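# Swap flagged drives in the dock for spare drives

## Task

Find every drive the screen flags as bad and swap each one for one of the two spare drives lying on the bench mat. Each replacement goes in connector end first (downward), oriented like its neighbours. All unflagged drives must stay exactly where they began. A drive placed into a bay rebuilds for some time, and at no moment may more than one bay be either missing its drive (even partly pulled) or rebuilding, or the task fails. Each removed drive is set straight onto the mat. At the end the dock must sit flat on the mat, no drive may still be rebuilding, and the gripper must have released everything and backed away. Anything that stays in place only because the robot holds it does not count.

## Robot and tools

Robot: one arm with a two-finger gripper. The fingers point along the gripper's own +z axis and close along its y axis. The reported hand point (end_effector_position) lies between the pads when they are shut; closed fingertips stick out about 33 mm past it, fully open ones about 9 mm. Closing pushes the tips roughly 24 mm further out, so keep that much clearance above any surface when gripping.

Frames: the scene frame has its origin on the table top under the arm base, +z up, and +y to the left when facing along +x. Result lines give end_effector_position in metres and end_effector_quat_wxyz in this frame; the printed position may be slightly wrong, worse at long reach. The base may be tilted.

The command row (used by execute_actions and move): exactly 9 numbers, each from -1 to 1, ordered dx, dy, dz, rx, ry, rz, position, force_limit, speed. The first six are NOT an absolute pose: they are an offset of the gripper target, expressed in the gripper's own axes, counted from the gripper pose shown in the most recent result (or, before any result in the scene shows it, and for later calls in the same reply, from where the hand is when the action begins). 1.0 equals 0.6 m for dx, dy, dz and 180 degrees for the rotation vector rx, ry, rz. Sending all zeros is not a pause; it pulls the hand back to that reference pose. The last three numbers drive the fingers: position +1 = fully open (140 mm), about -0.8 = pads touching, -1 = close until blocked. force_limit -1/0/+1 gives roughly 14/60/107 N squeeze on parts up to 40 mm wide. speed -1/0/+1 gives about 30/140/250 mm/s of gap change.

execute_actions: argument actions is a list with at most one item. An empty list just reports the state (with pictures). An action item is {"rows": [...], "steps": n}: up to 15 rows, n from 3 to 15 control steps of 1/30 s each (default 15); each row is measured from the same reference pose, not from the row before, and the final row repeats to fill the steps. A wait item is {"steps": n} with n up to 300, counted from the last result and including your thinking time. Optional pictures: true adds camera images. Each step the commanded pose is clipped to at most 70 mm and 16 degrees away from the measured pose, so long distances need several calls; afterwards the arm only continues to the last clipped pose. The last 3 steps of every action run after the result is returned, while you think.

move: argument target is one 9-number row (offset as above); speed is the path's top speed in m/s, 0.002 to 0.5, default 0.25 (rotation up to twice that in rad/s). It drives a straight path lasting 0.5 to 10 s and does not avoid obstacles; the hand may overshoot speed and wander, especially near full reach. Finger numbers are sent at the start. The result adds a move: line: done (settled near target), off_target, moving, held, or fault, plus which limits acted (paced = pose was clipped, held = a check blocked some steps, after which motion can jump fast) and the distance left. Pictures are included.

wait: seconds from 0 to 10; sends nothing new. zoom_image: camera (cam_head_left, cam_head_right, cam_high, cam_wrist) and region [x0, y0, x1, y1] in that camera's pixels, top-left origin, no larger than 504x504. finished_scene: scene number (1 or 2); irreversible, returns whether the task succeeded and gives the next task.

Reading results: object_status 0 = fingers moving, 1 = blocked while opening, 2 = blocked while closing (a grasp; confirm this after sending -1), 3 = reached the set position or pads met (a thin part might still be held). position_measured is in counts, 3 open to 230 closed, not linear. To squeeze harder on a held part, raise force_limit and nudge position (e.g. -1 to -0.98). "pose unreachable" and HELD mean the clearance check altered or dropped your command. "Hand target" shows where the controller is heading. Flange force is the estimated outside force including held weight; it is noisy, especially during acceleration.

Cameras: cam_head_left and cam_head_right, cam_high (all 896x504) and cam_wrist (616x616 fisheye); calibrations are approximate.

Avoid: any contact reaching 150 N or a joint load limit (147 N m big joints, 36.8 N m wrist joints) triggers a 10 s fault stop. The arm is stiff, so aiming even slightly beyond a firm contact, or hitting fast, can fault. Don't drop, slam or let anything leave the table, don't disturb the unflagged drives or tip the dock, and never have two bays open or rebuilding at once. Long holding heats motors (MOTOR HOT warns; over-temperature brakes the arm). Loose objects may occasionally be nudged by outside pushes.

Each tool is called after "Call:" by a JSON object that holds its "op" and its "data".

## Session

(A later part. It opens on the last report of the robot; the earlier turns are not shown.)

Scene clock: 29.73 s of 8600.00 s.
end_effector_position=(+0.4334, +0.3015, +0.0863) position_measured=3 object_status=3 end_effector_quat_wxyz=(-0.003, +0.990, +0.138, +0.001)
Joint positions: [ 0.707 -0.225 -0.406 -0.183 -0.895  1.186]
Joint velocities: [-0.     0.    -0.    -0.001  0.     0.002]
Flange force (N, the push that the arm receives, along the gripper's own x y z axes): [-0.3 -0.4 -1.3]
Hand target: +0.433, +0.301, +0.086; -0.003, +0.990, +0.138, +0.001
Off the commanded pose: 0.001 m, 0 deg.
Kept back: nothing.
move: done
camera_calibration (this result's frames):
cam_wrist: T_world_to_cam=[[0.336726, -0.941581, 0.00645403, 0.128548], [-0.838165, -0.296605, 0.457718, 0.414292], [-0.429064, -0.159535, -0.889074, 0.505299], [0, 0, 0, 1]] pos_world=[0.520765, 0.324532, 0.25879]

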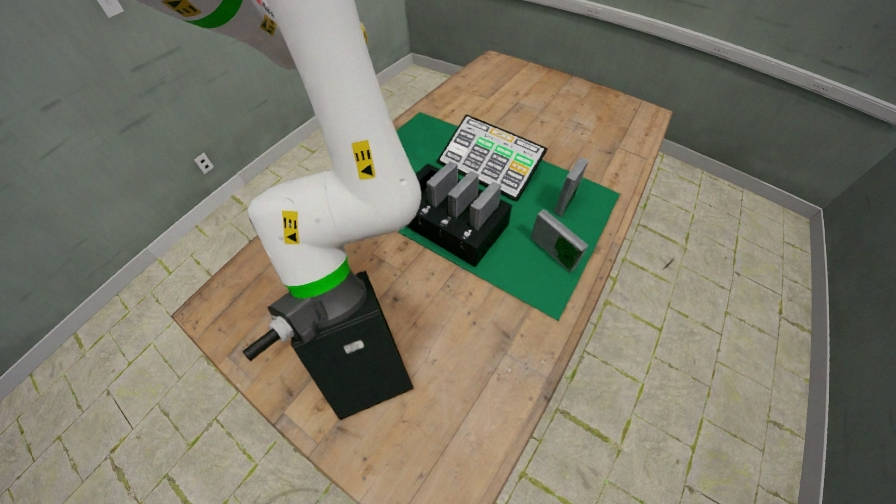

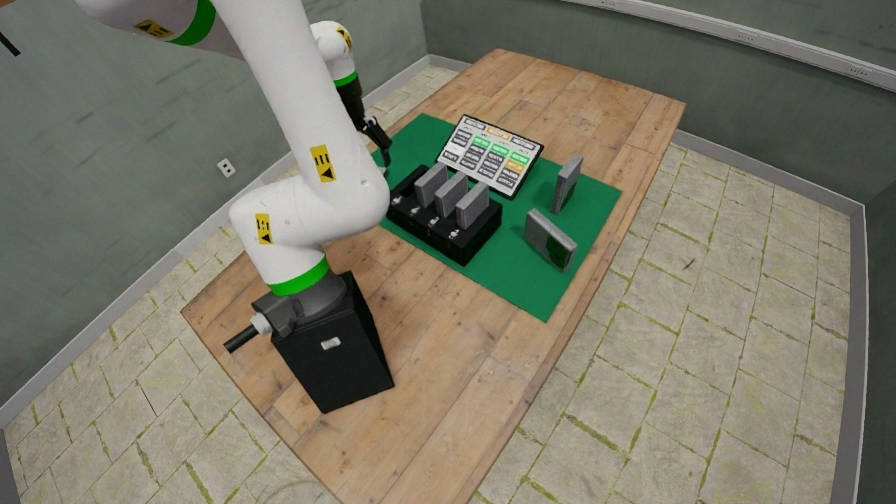

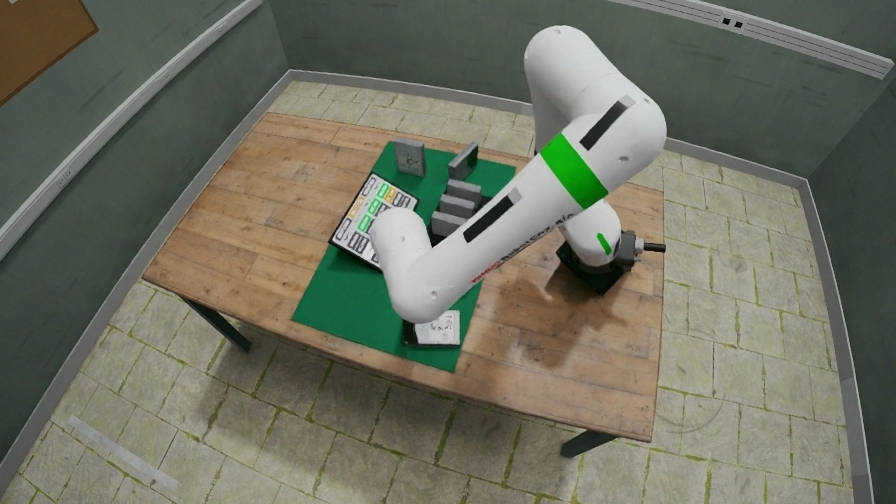

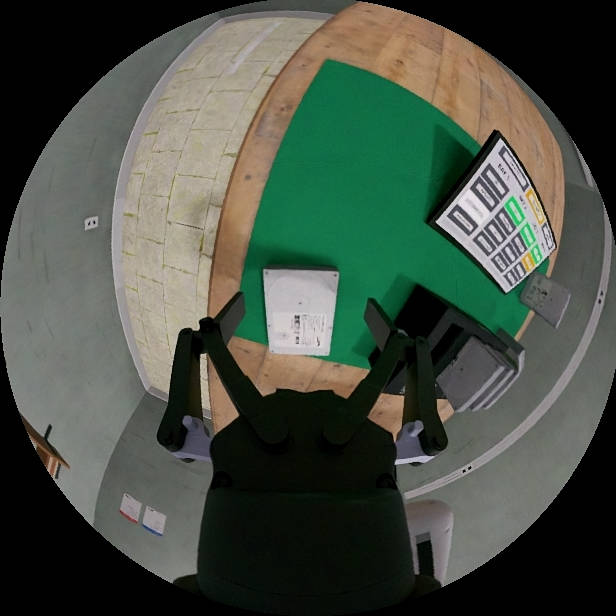

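Call:
{"op": "move", "data": {"target": [-0.005,-0.012,0.0955,0,0,-0.005,1,1,0], "speed": 0.08}}

Call:
{"op": "move", "data": {"target": [0,0,0,0,0,0,-1,1,0]}}

Call:
{"op": "move", "data": {"target": [0,0.15,-0.38,0,0,0.605,-1,1,0], "speed": 0.3}}

Call:
{"op": "move", "data": {"target": [0,0,0,0,0.5,0,-1,1,0], "speed": 0.3}}

Scene clock: 30.97 s of 8600.00 s.
end_effector_position=(+0.4284, +0.3077, +0.0290) position_measured=3 object_status=3 end_effector_quat_wxyz=(-0.003, +0.989, +0.145, +0.001)
Joint positions: [ 0.752 -0.127 -0.445 -0.177 -0.752  1.177]
Joint velocities: [ 0.     0.001  0.001 -0.     0.     0.001]
Flange force (N, the push that the arm receives, along the gripper's own x y z axes): [-7.5 -1.8 -1.1]
Hand target: +0.428, +0.308, +0.029; -0.003, +0.989, +0.145, +0.001
Off the commanded pose: 0.000 m, 0 deg.
Kept back: nothing.
move: done
camera_calibration (this result's frames):
cam_wrist: T_world_to_cam=[[0.351272, -0.936251, 0.00648616, 0.128582], [-0.833507, -0.309553, 0.457649, 0.440199], [-0.426466, -0.166166, -0.88911, 0.454209], [0, 0, 0, 1]] pos_world=[0.515446, 0.332124, 0.201552]

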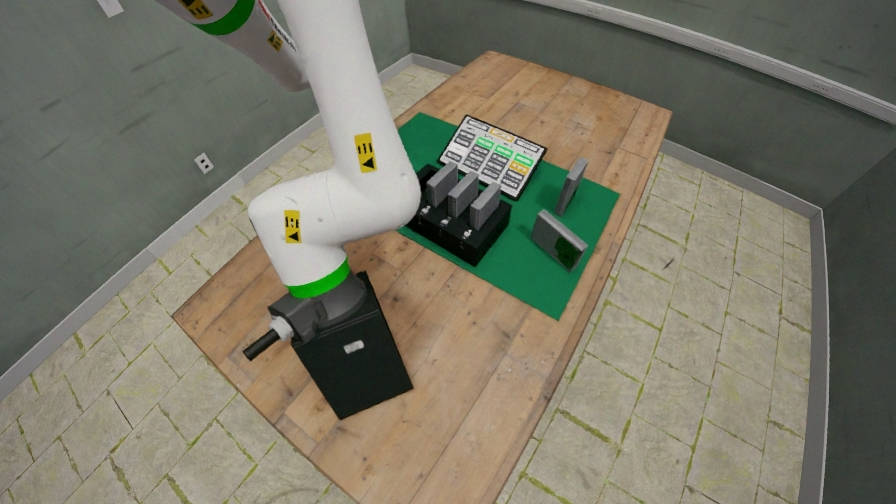

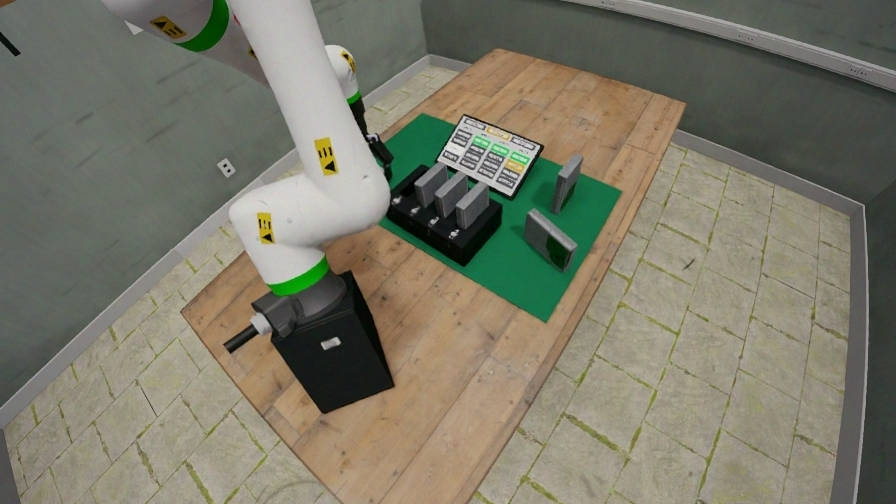

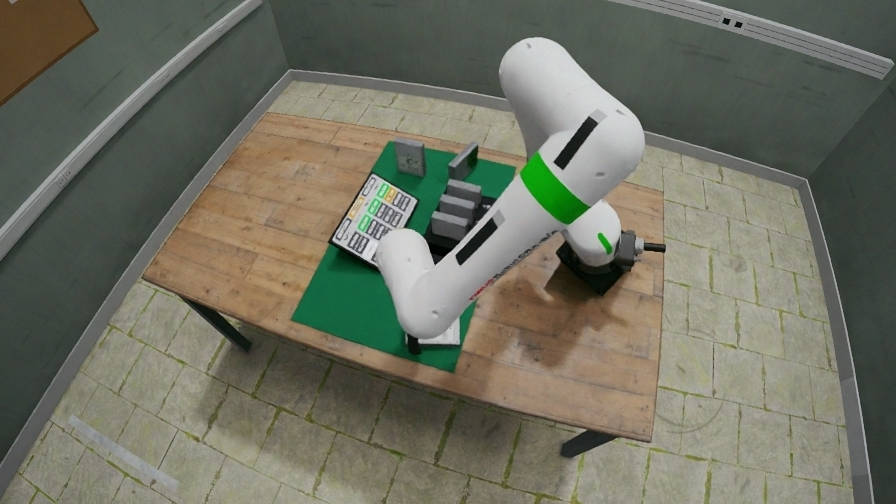

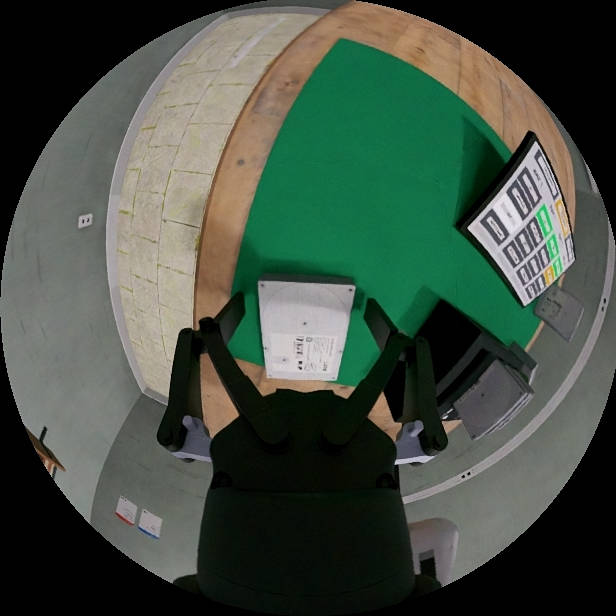

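Scene clock: 31.53 s of 8600.00 s.
end_effector_position=(+0.4285, +0.3077, +0.0291) position_measured=81 object_status=2 end_effector_quat_wxyz=(-0.003, +0.989, +0.145, +0.001)
Joint positions: [ 0.752 -0.127 -0.445 -0.177 -0.752  1.177]
Joint velocities: [-0.     0.001  0.002  0.     0.001  0.002]
Flange force (N, the push that the arm receives, along the gripper's own x y z axes): [-12.0 -1.9 -67.9]
Hand target: +0.428, +0.308, +0.029; -0.003, +0.989, +0.145, +0.001
Off the commanded pose: 0.000 m, 0 deg.
Kept back: nothing.
move: done
camera_calibration (this result's frames):
cam_wrist: T_world_to_cam=[[0.351422, -0.936194, 0.00655152, 0.128485], [-0.833528, -0.309682, 0.457523, 0.440256], [-0.426302, -0.166244, -0.889174, 0.454274], [0, 0, 0, 1]] pos_world=[0.515471, 0.332147, 0.20166]

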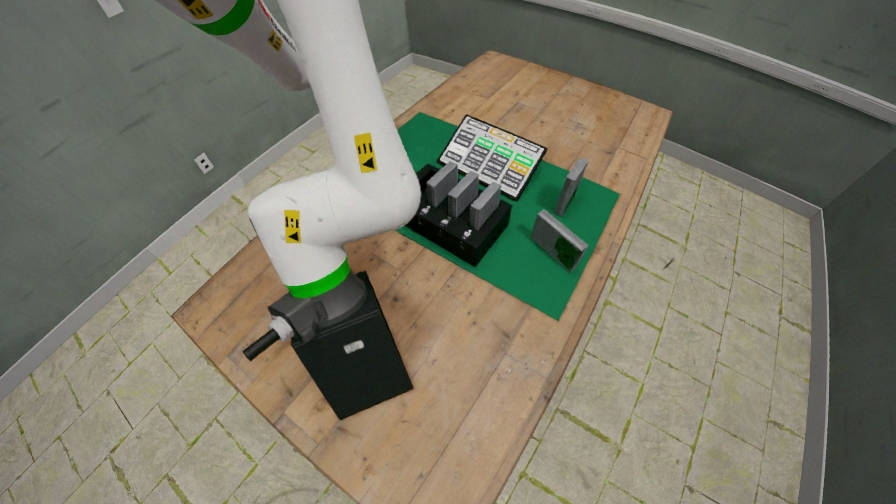

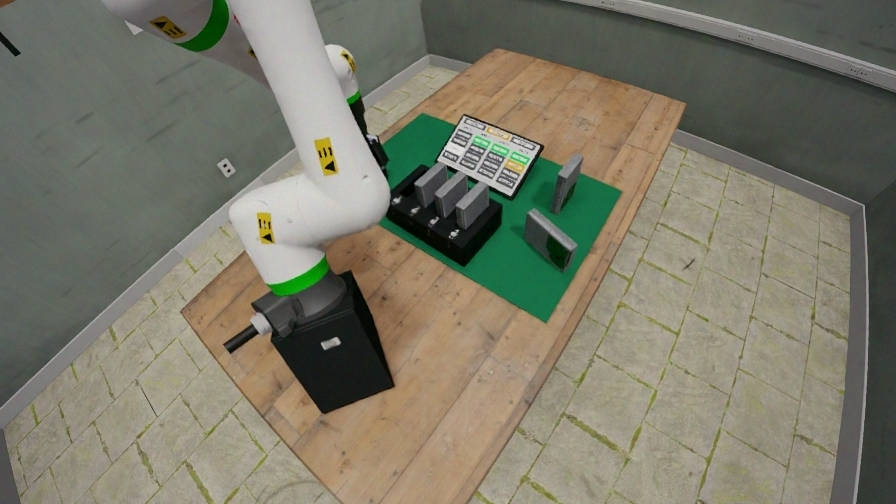

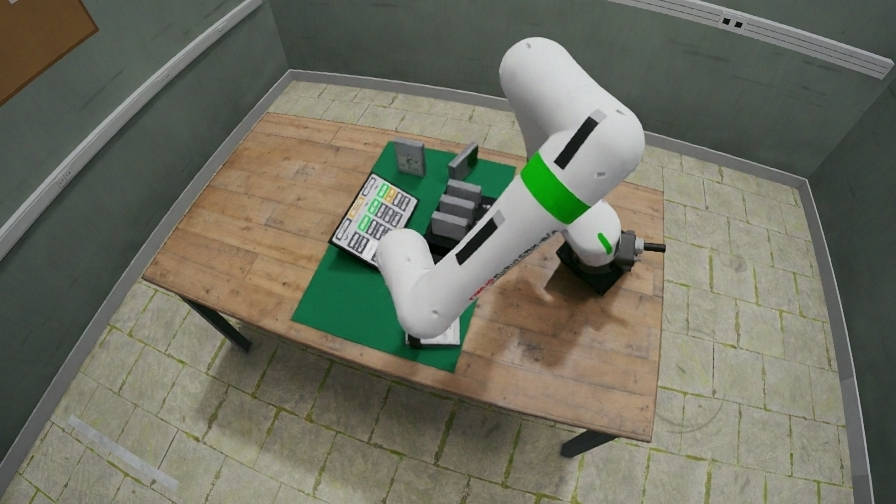

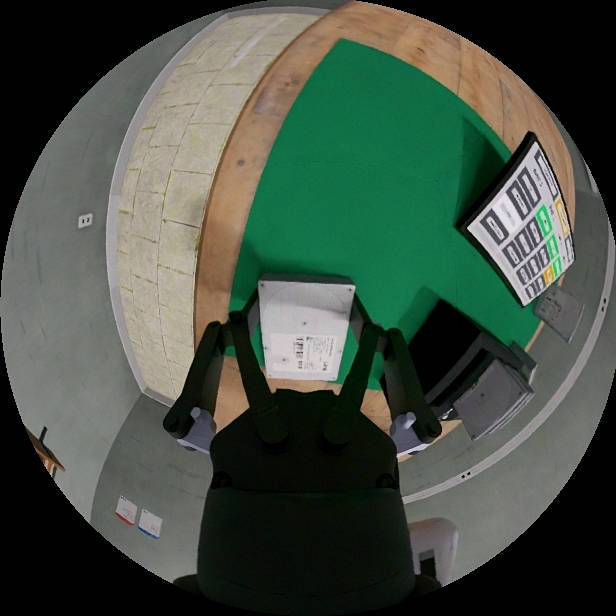

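Scene clock: 35.07 s of 8600.00 s.
end_effector_position=(+0.4551, +0.2210, +0.2568) position_measured=81 object_status=2 end_effector_quat_wxyz=(-0.003, +0.694, -0.720, -0.001)
Joint positions: [ 0.313 -0.364 -0.184 -0.327 -1.343 -0.375]
Joint velocities: [-0.     0.    -0.003 -0.    -0.001 -0.   ]
Flange force (N, the push that the arm receives, along the gripper's own x y z axes): [0.1 2.1 4.3]
Hand target: +0.455, +0.221, +0.257; -0.002, +0.694, -0.720, -0.001
Off the commanded pose: 0.001 m, 0 deg.
Kept back: nothing.
move: done
camera_calibration (this result's frames):
cam_wrist: T_world_to_cam=[[-0.999482, -0.0305854, 0.0100011, 0.450253], [-0.0224392, 0.885212, 0.464646, -0.303576], [-0.0230644, 0.464181, -0.88544, 0.329888], [0, 0, 0, 1]] pos_world=[0.450817, 0.129373, 0.428648]

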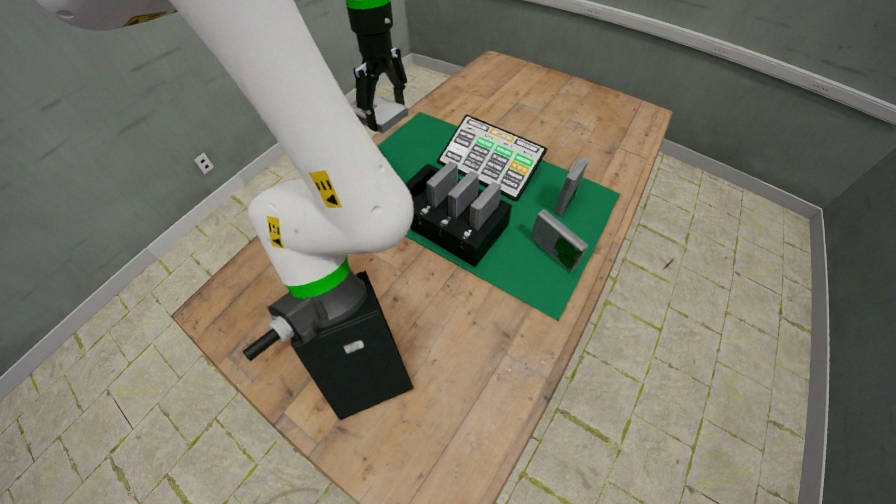

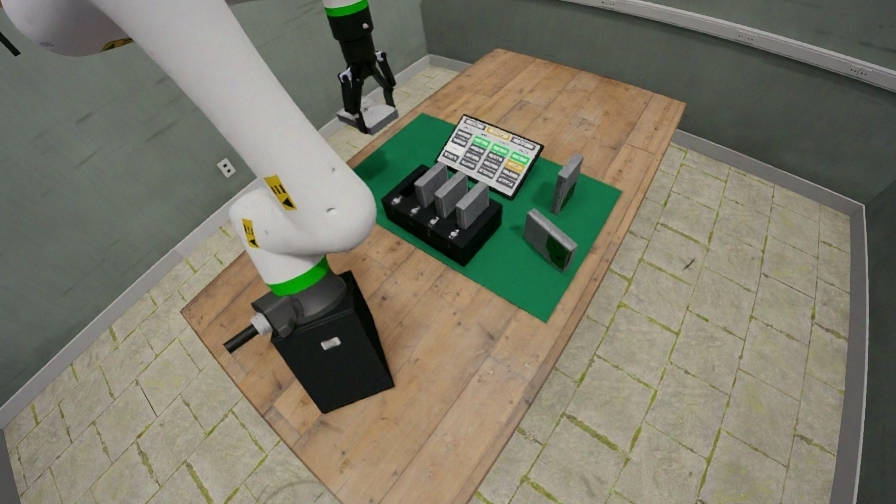

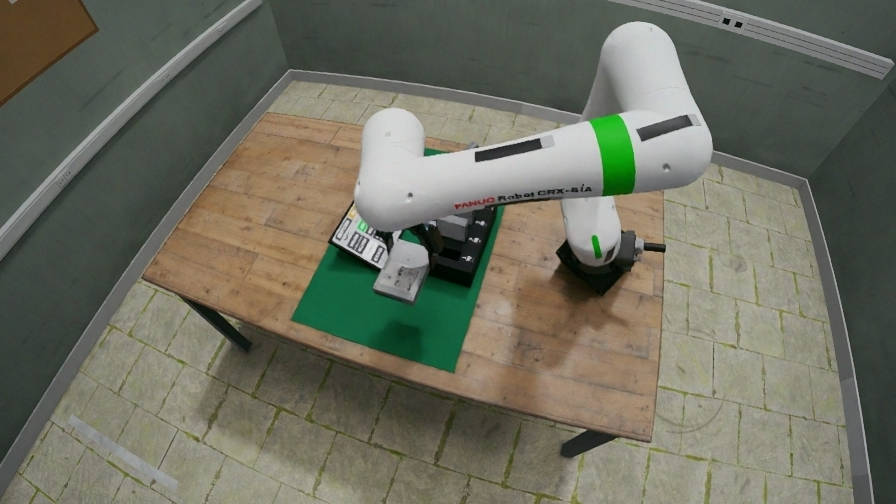

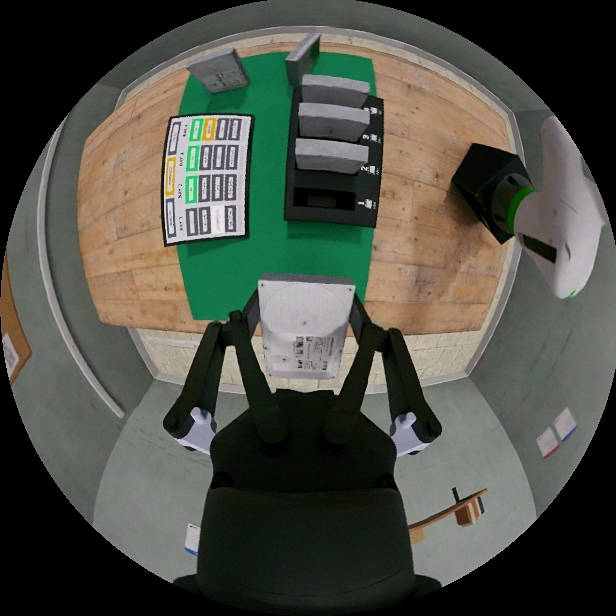

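Scene clock: 38.07 s of 8600.00 s.
end_effector_position=(+0.4543, +0.2197, +0.2555) position_measured=81 object_status=2 end_effector_quat_wxyz=(+0.507, +0.493, -0.511, +0.489)
Joint positions: [ 1.005  0.42  -0.004  0.592 -2.112 -1.241]
Joint velocities: [ 0.     0.001  0.002  0.    -0.002 -0.   ]
Flange force (N, the push that the arm receives, along the gripper's own x y z axes): [4.6 8.2 9.7]
Hand target: +0.454, +0.220, +0.255; +0.507, +0.493, -0.510, +0.489
Off the commanded pose: 0.002 m, 0 deg.
Kept back: nothing.
move: done
camera_calibration (this result's frames):
cam_wrist: T_world_to_cam=[[-0.996569, 0.0472256, 0.0679684, 0.416147], [-0.0380122, 0.46832, -0.882741, 0.141027], [-0.0735189, -0.882296, -0.464918, 0.540564], [0, 0, 0, 1]] pos_world=[0.459821, 0.391239, 0.347523]

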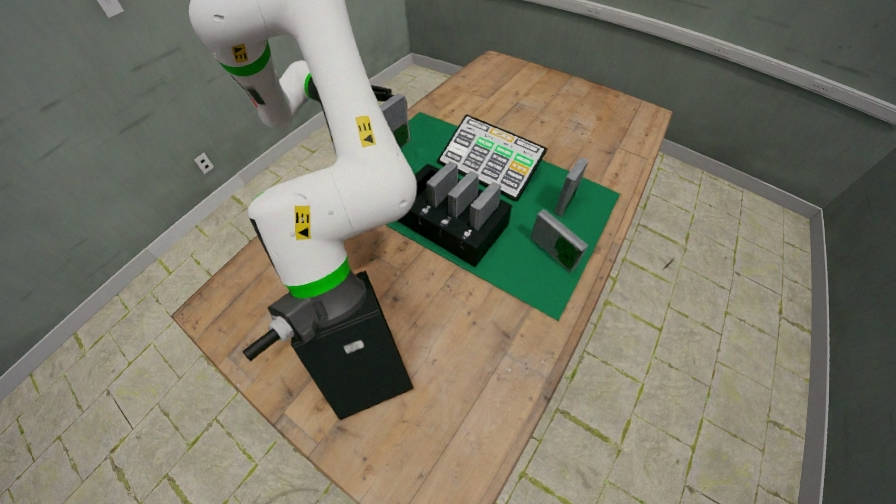

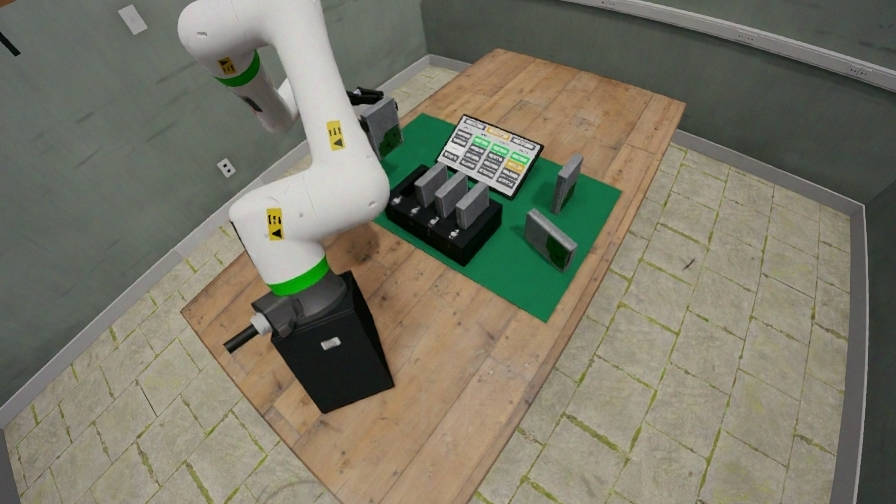

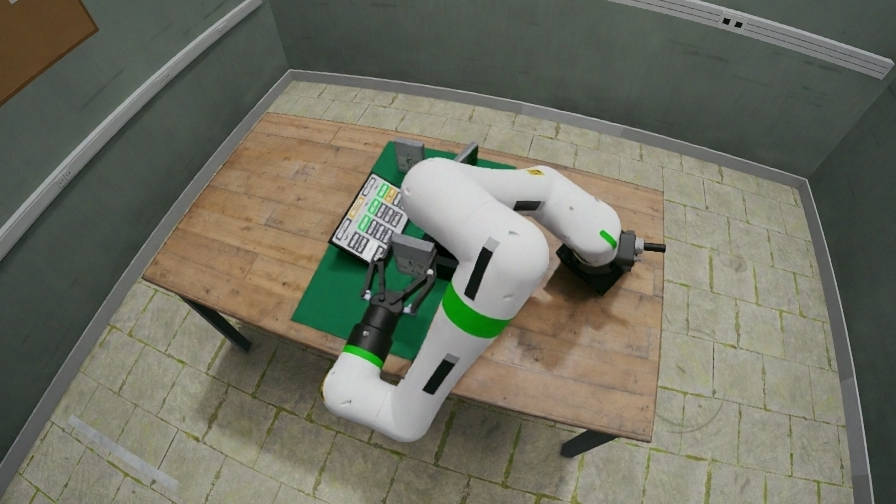

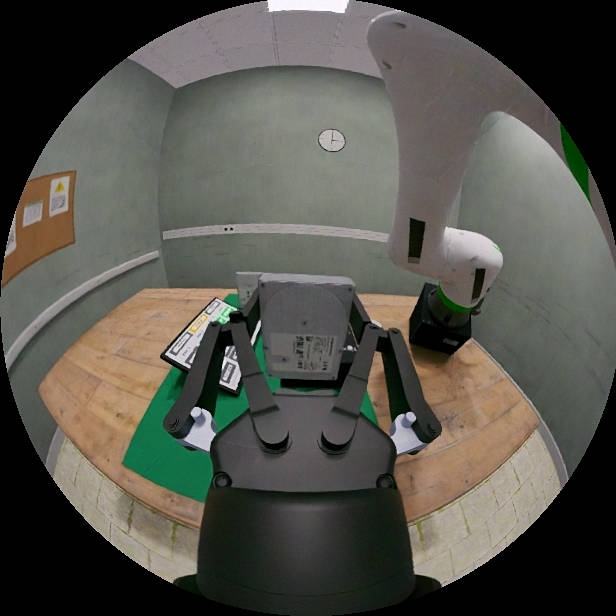

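Call:
{"op": "move", "data": {"target": [-0.067,0.036,0.195,0,0.0025,0,-1,1,0], "speed": 0.12}}

Call:
{"op": "zoom_image", "data": {"camera": "cam_wrist", "region": [220,260,400,410]}}

Call:
{"op": "zoom_image", "data": {"camera": "cam_head_right", "region": [360,100,500,240]}}

Scene clock: 39.67 s of 8600.00 s.
end_effector_position=(+0.4283, +0.1037, +0.2150) position_measured=81 object_status=2 end_effector_quat_wxyz=(+0.509, +0.491, -0.509, +0.491)
Joint positions: [ 0.933  0.352 -0.329  0.59  -1.872 -1.341]
Joint velocities: [-0.     0.    -0.002  0.    -0.002  0.   ]
Flange force (N, the push that the arm receives, along the gripper's own x y z axes): [3.1 2.4 3.0]
Hand target: +0.428, +0.104, +0.215; +0.509, +0.491, -0.509, +0.491
Off the commanded pose: 0.001 m, 0 deg.
Kept back: nothing.
move: done
camera_calibration (this result's frames):
cam_wrist: T_world_to_cam=[[-0.996569, 0.048102, 0.0673517, 0.398556], [-0.0376419, 0.461317, -0.886437, 0.159954], [-0.0737099, -0.885931, -0.457924, 0.416444], [0, 0, 0, 1]] pos_world=[0.433906, 0.275979, 0.305645]

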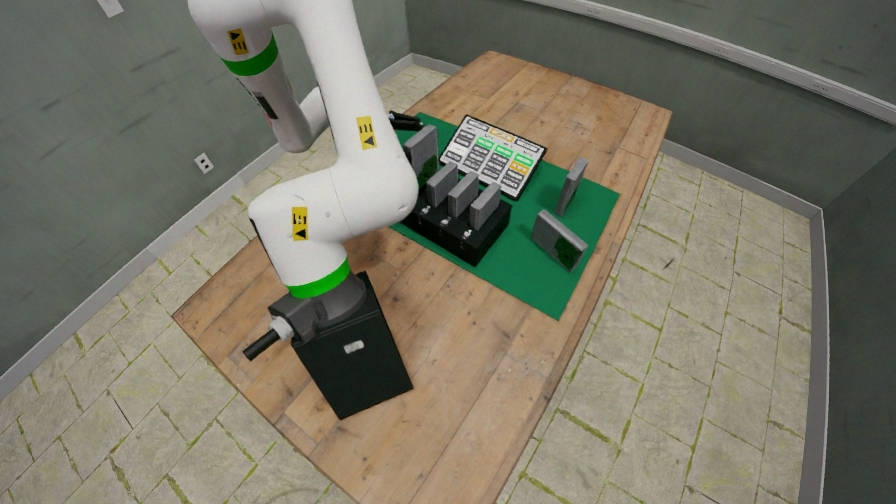

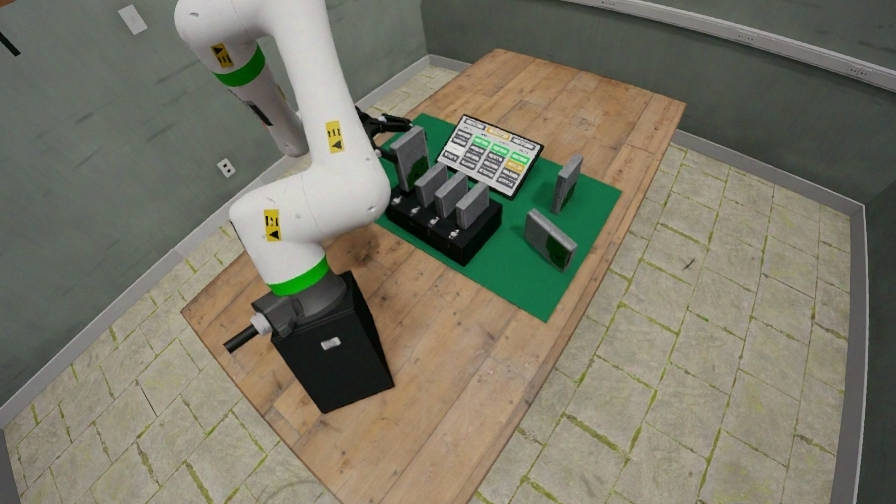

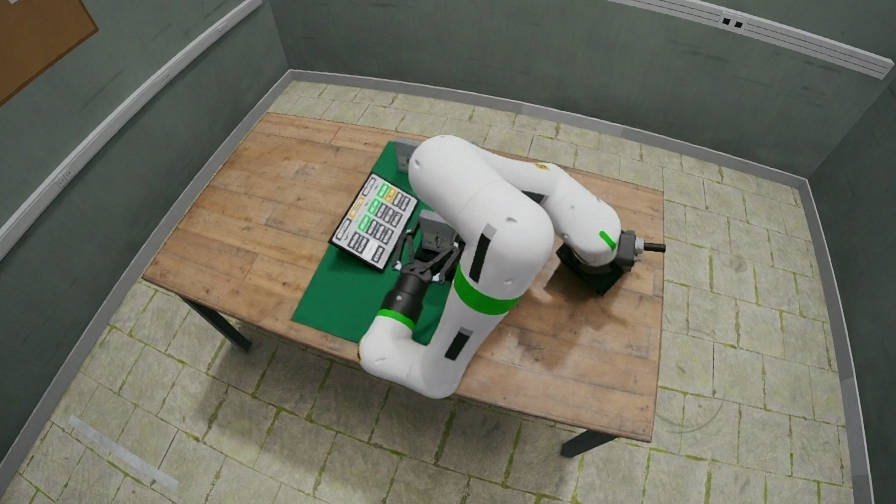

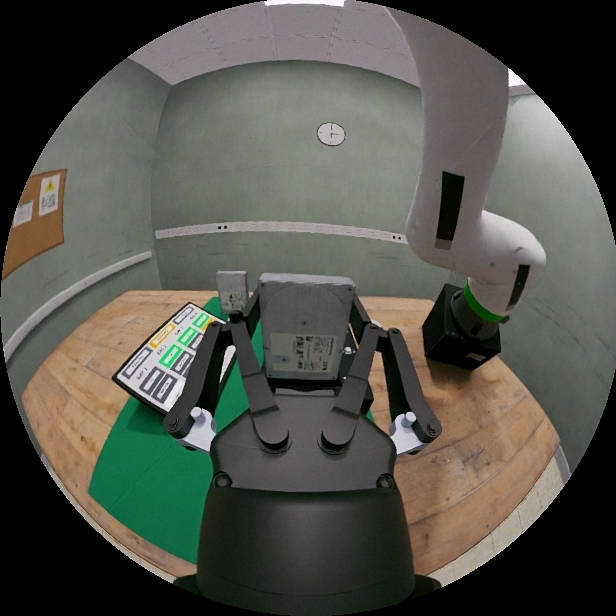

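Region (220, 260, 400, 410) of cam_wrist's 616x616 image, scaled by 2.800, with more detail than that image has.

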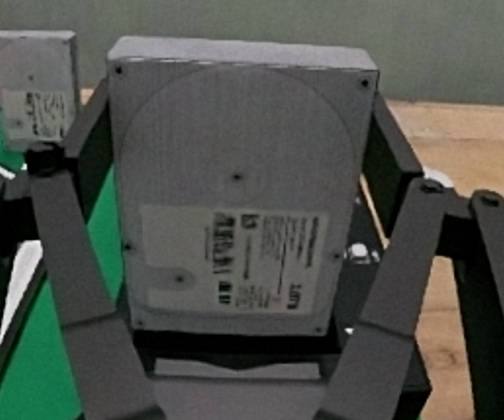

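Region (360, 100, 500, 240) of cam_head_right's 896x504 image, scaled by 3.600, with more detail than that image has.

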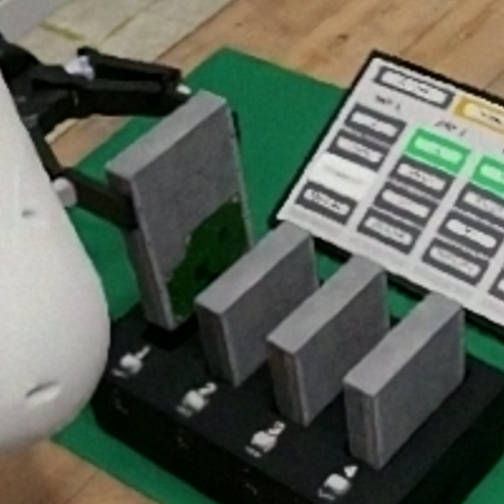

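Call:
{"op": "move", "data": {"target": [-0.016,0.0035,0,0,0,0,-1,1,0], "speed": 0.015}}

Call:
{"op": "zoom_image", "data": {"camera": "cam_wrist", "region": [250,340,360,400]}}

Call:
{"op": "zoom_image", "data": {"camera": "cam_head_right", "region": [380,150,450,220]}}

Scene clock: 40.77 s of 8600.00 s.
end_effector_position=(+0.4262, +0.1037, +0.2054) position_measured=81 object_status=2 end_effector_quat_wxyz=(+0.509, +0.491, -0.509, +0.491)
Joint positions: [ 0.938  0.37  -0.326  0.584 -1.861 -1.353]
Joint velocities: [-0.    -0.    -0.001 -0.    -0.002  0.001]
Flange force (N, the push that the arm receives, along the gripper's own x y z axes): [-3.0 -0.5 -0.7]
Hand target: +0.426, +0.104, +0.205; +0.509, +0.491, -0.509, +0.491
Off the commanded pose: 0.000 m, 0 deg.
Kept back: nothing.
move: done
camera_calibration (this result's frames):
cam_wrist: T_world_to_cam=[[-0.996568, 0.0481532, 0.0673356, 0.397076], [-0.0376035, 0.461324, -0.886435, 0.151338], [-0.0737482, -0.885924, -0.457929, 0.411943], [0, 0, 0, 1]] pos_world=[0.431784, 0.276014, 0.296055]

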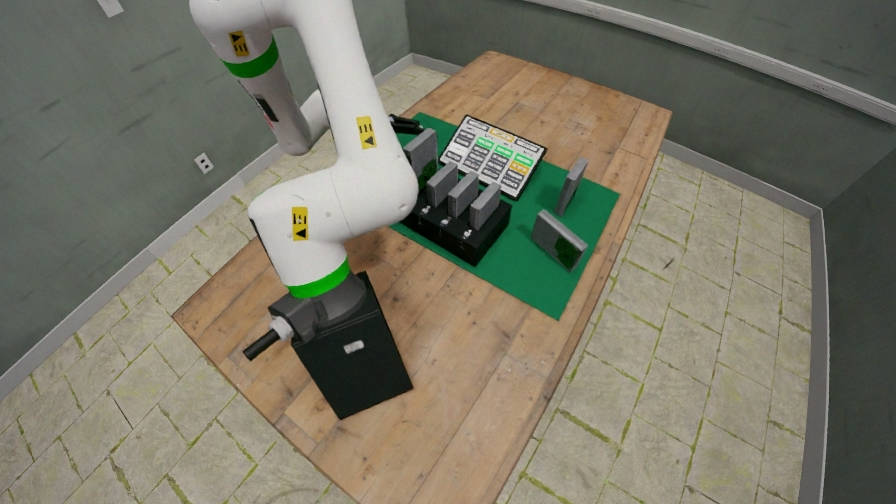

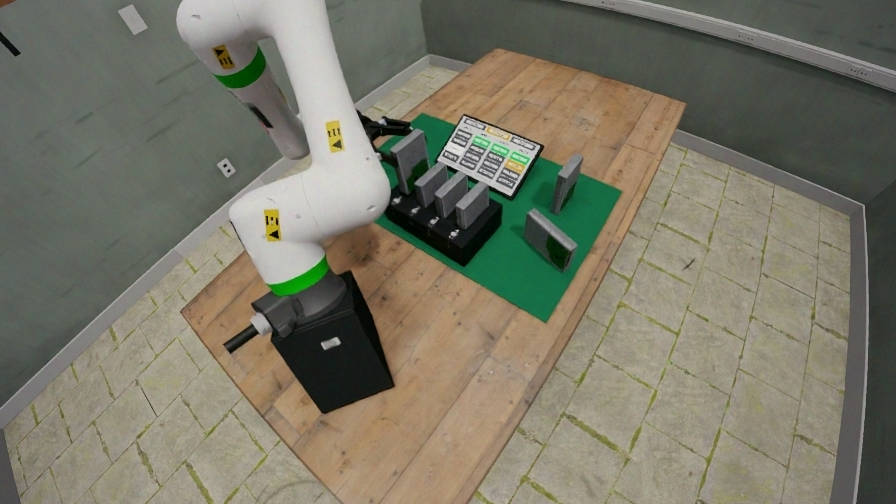

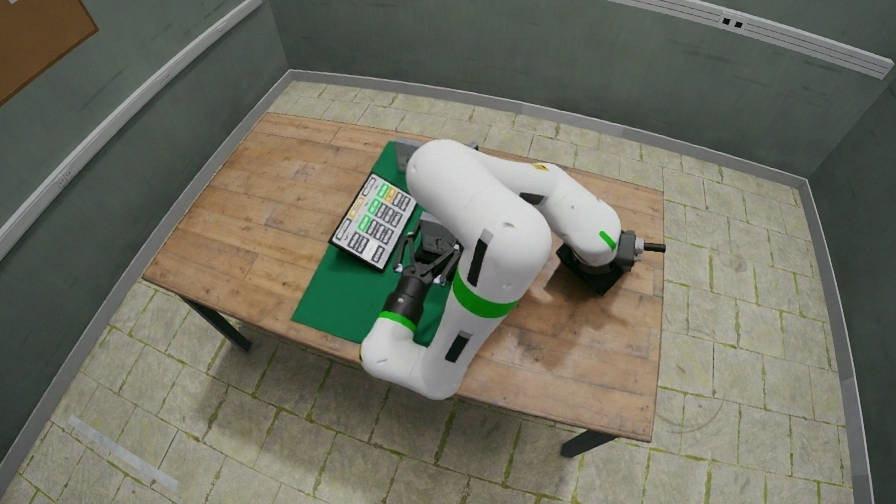

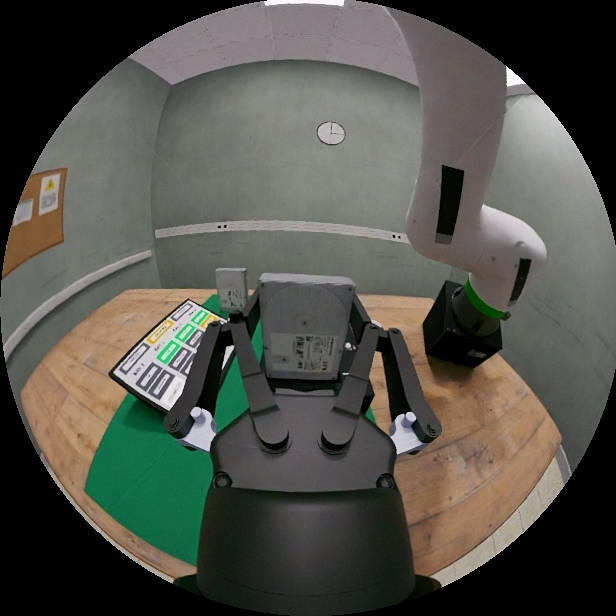

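Region (250, 340, 360, 400) of cam_wrist's 616x616 image, scaled by 4.582, with more detail than that image has; it fills the top 275 rows of this view, and the rest is white.

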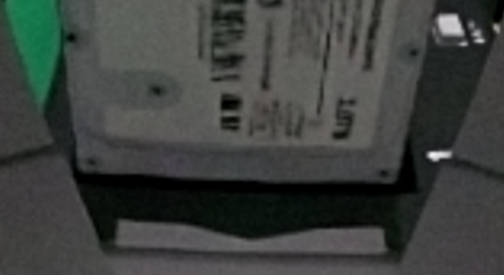

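Region (380, 150, 450, 220) of cam_head_right's 896x504 image, scaled by 7.200, with more detail than that image has.

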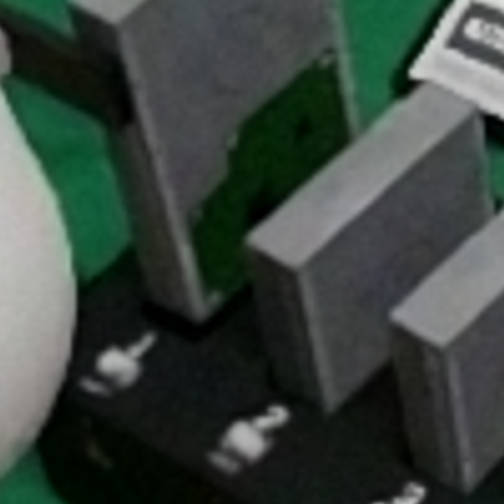

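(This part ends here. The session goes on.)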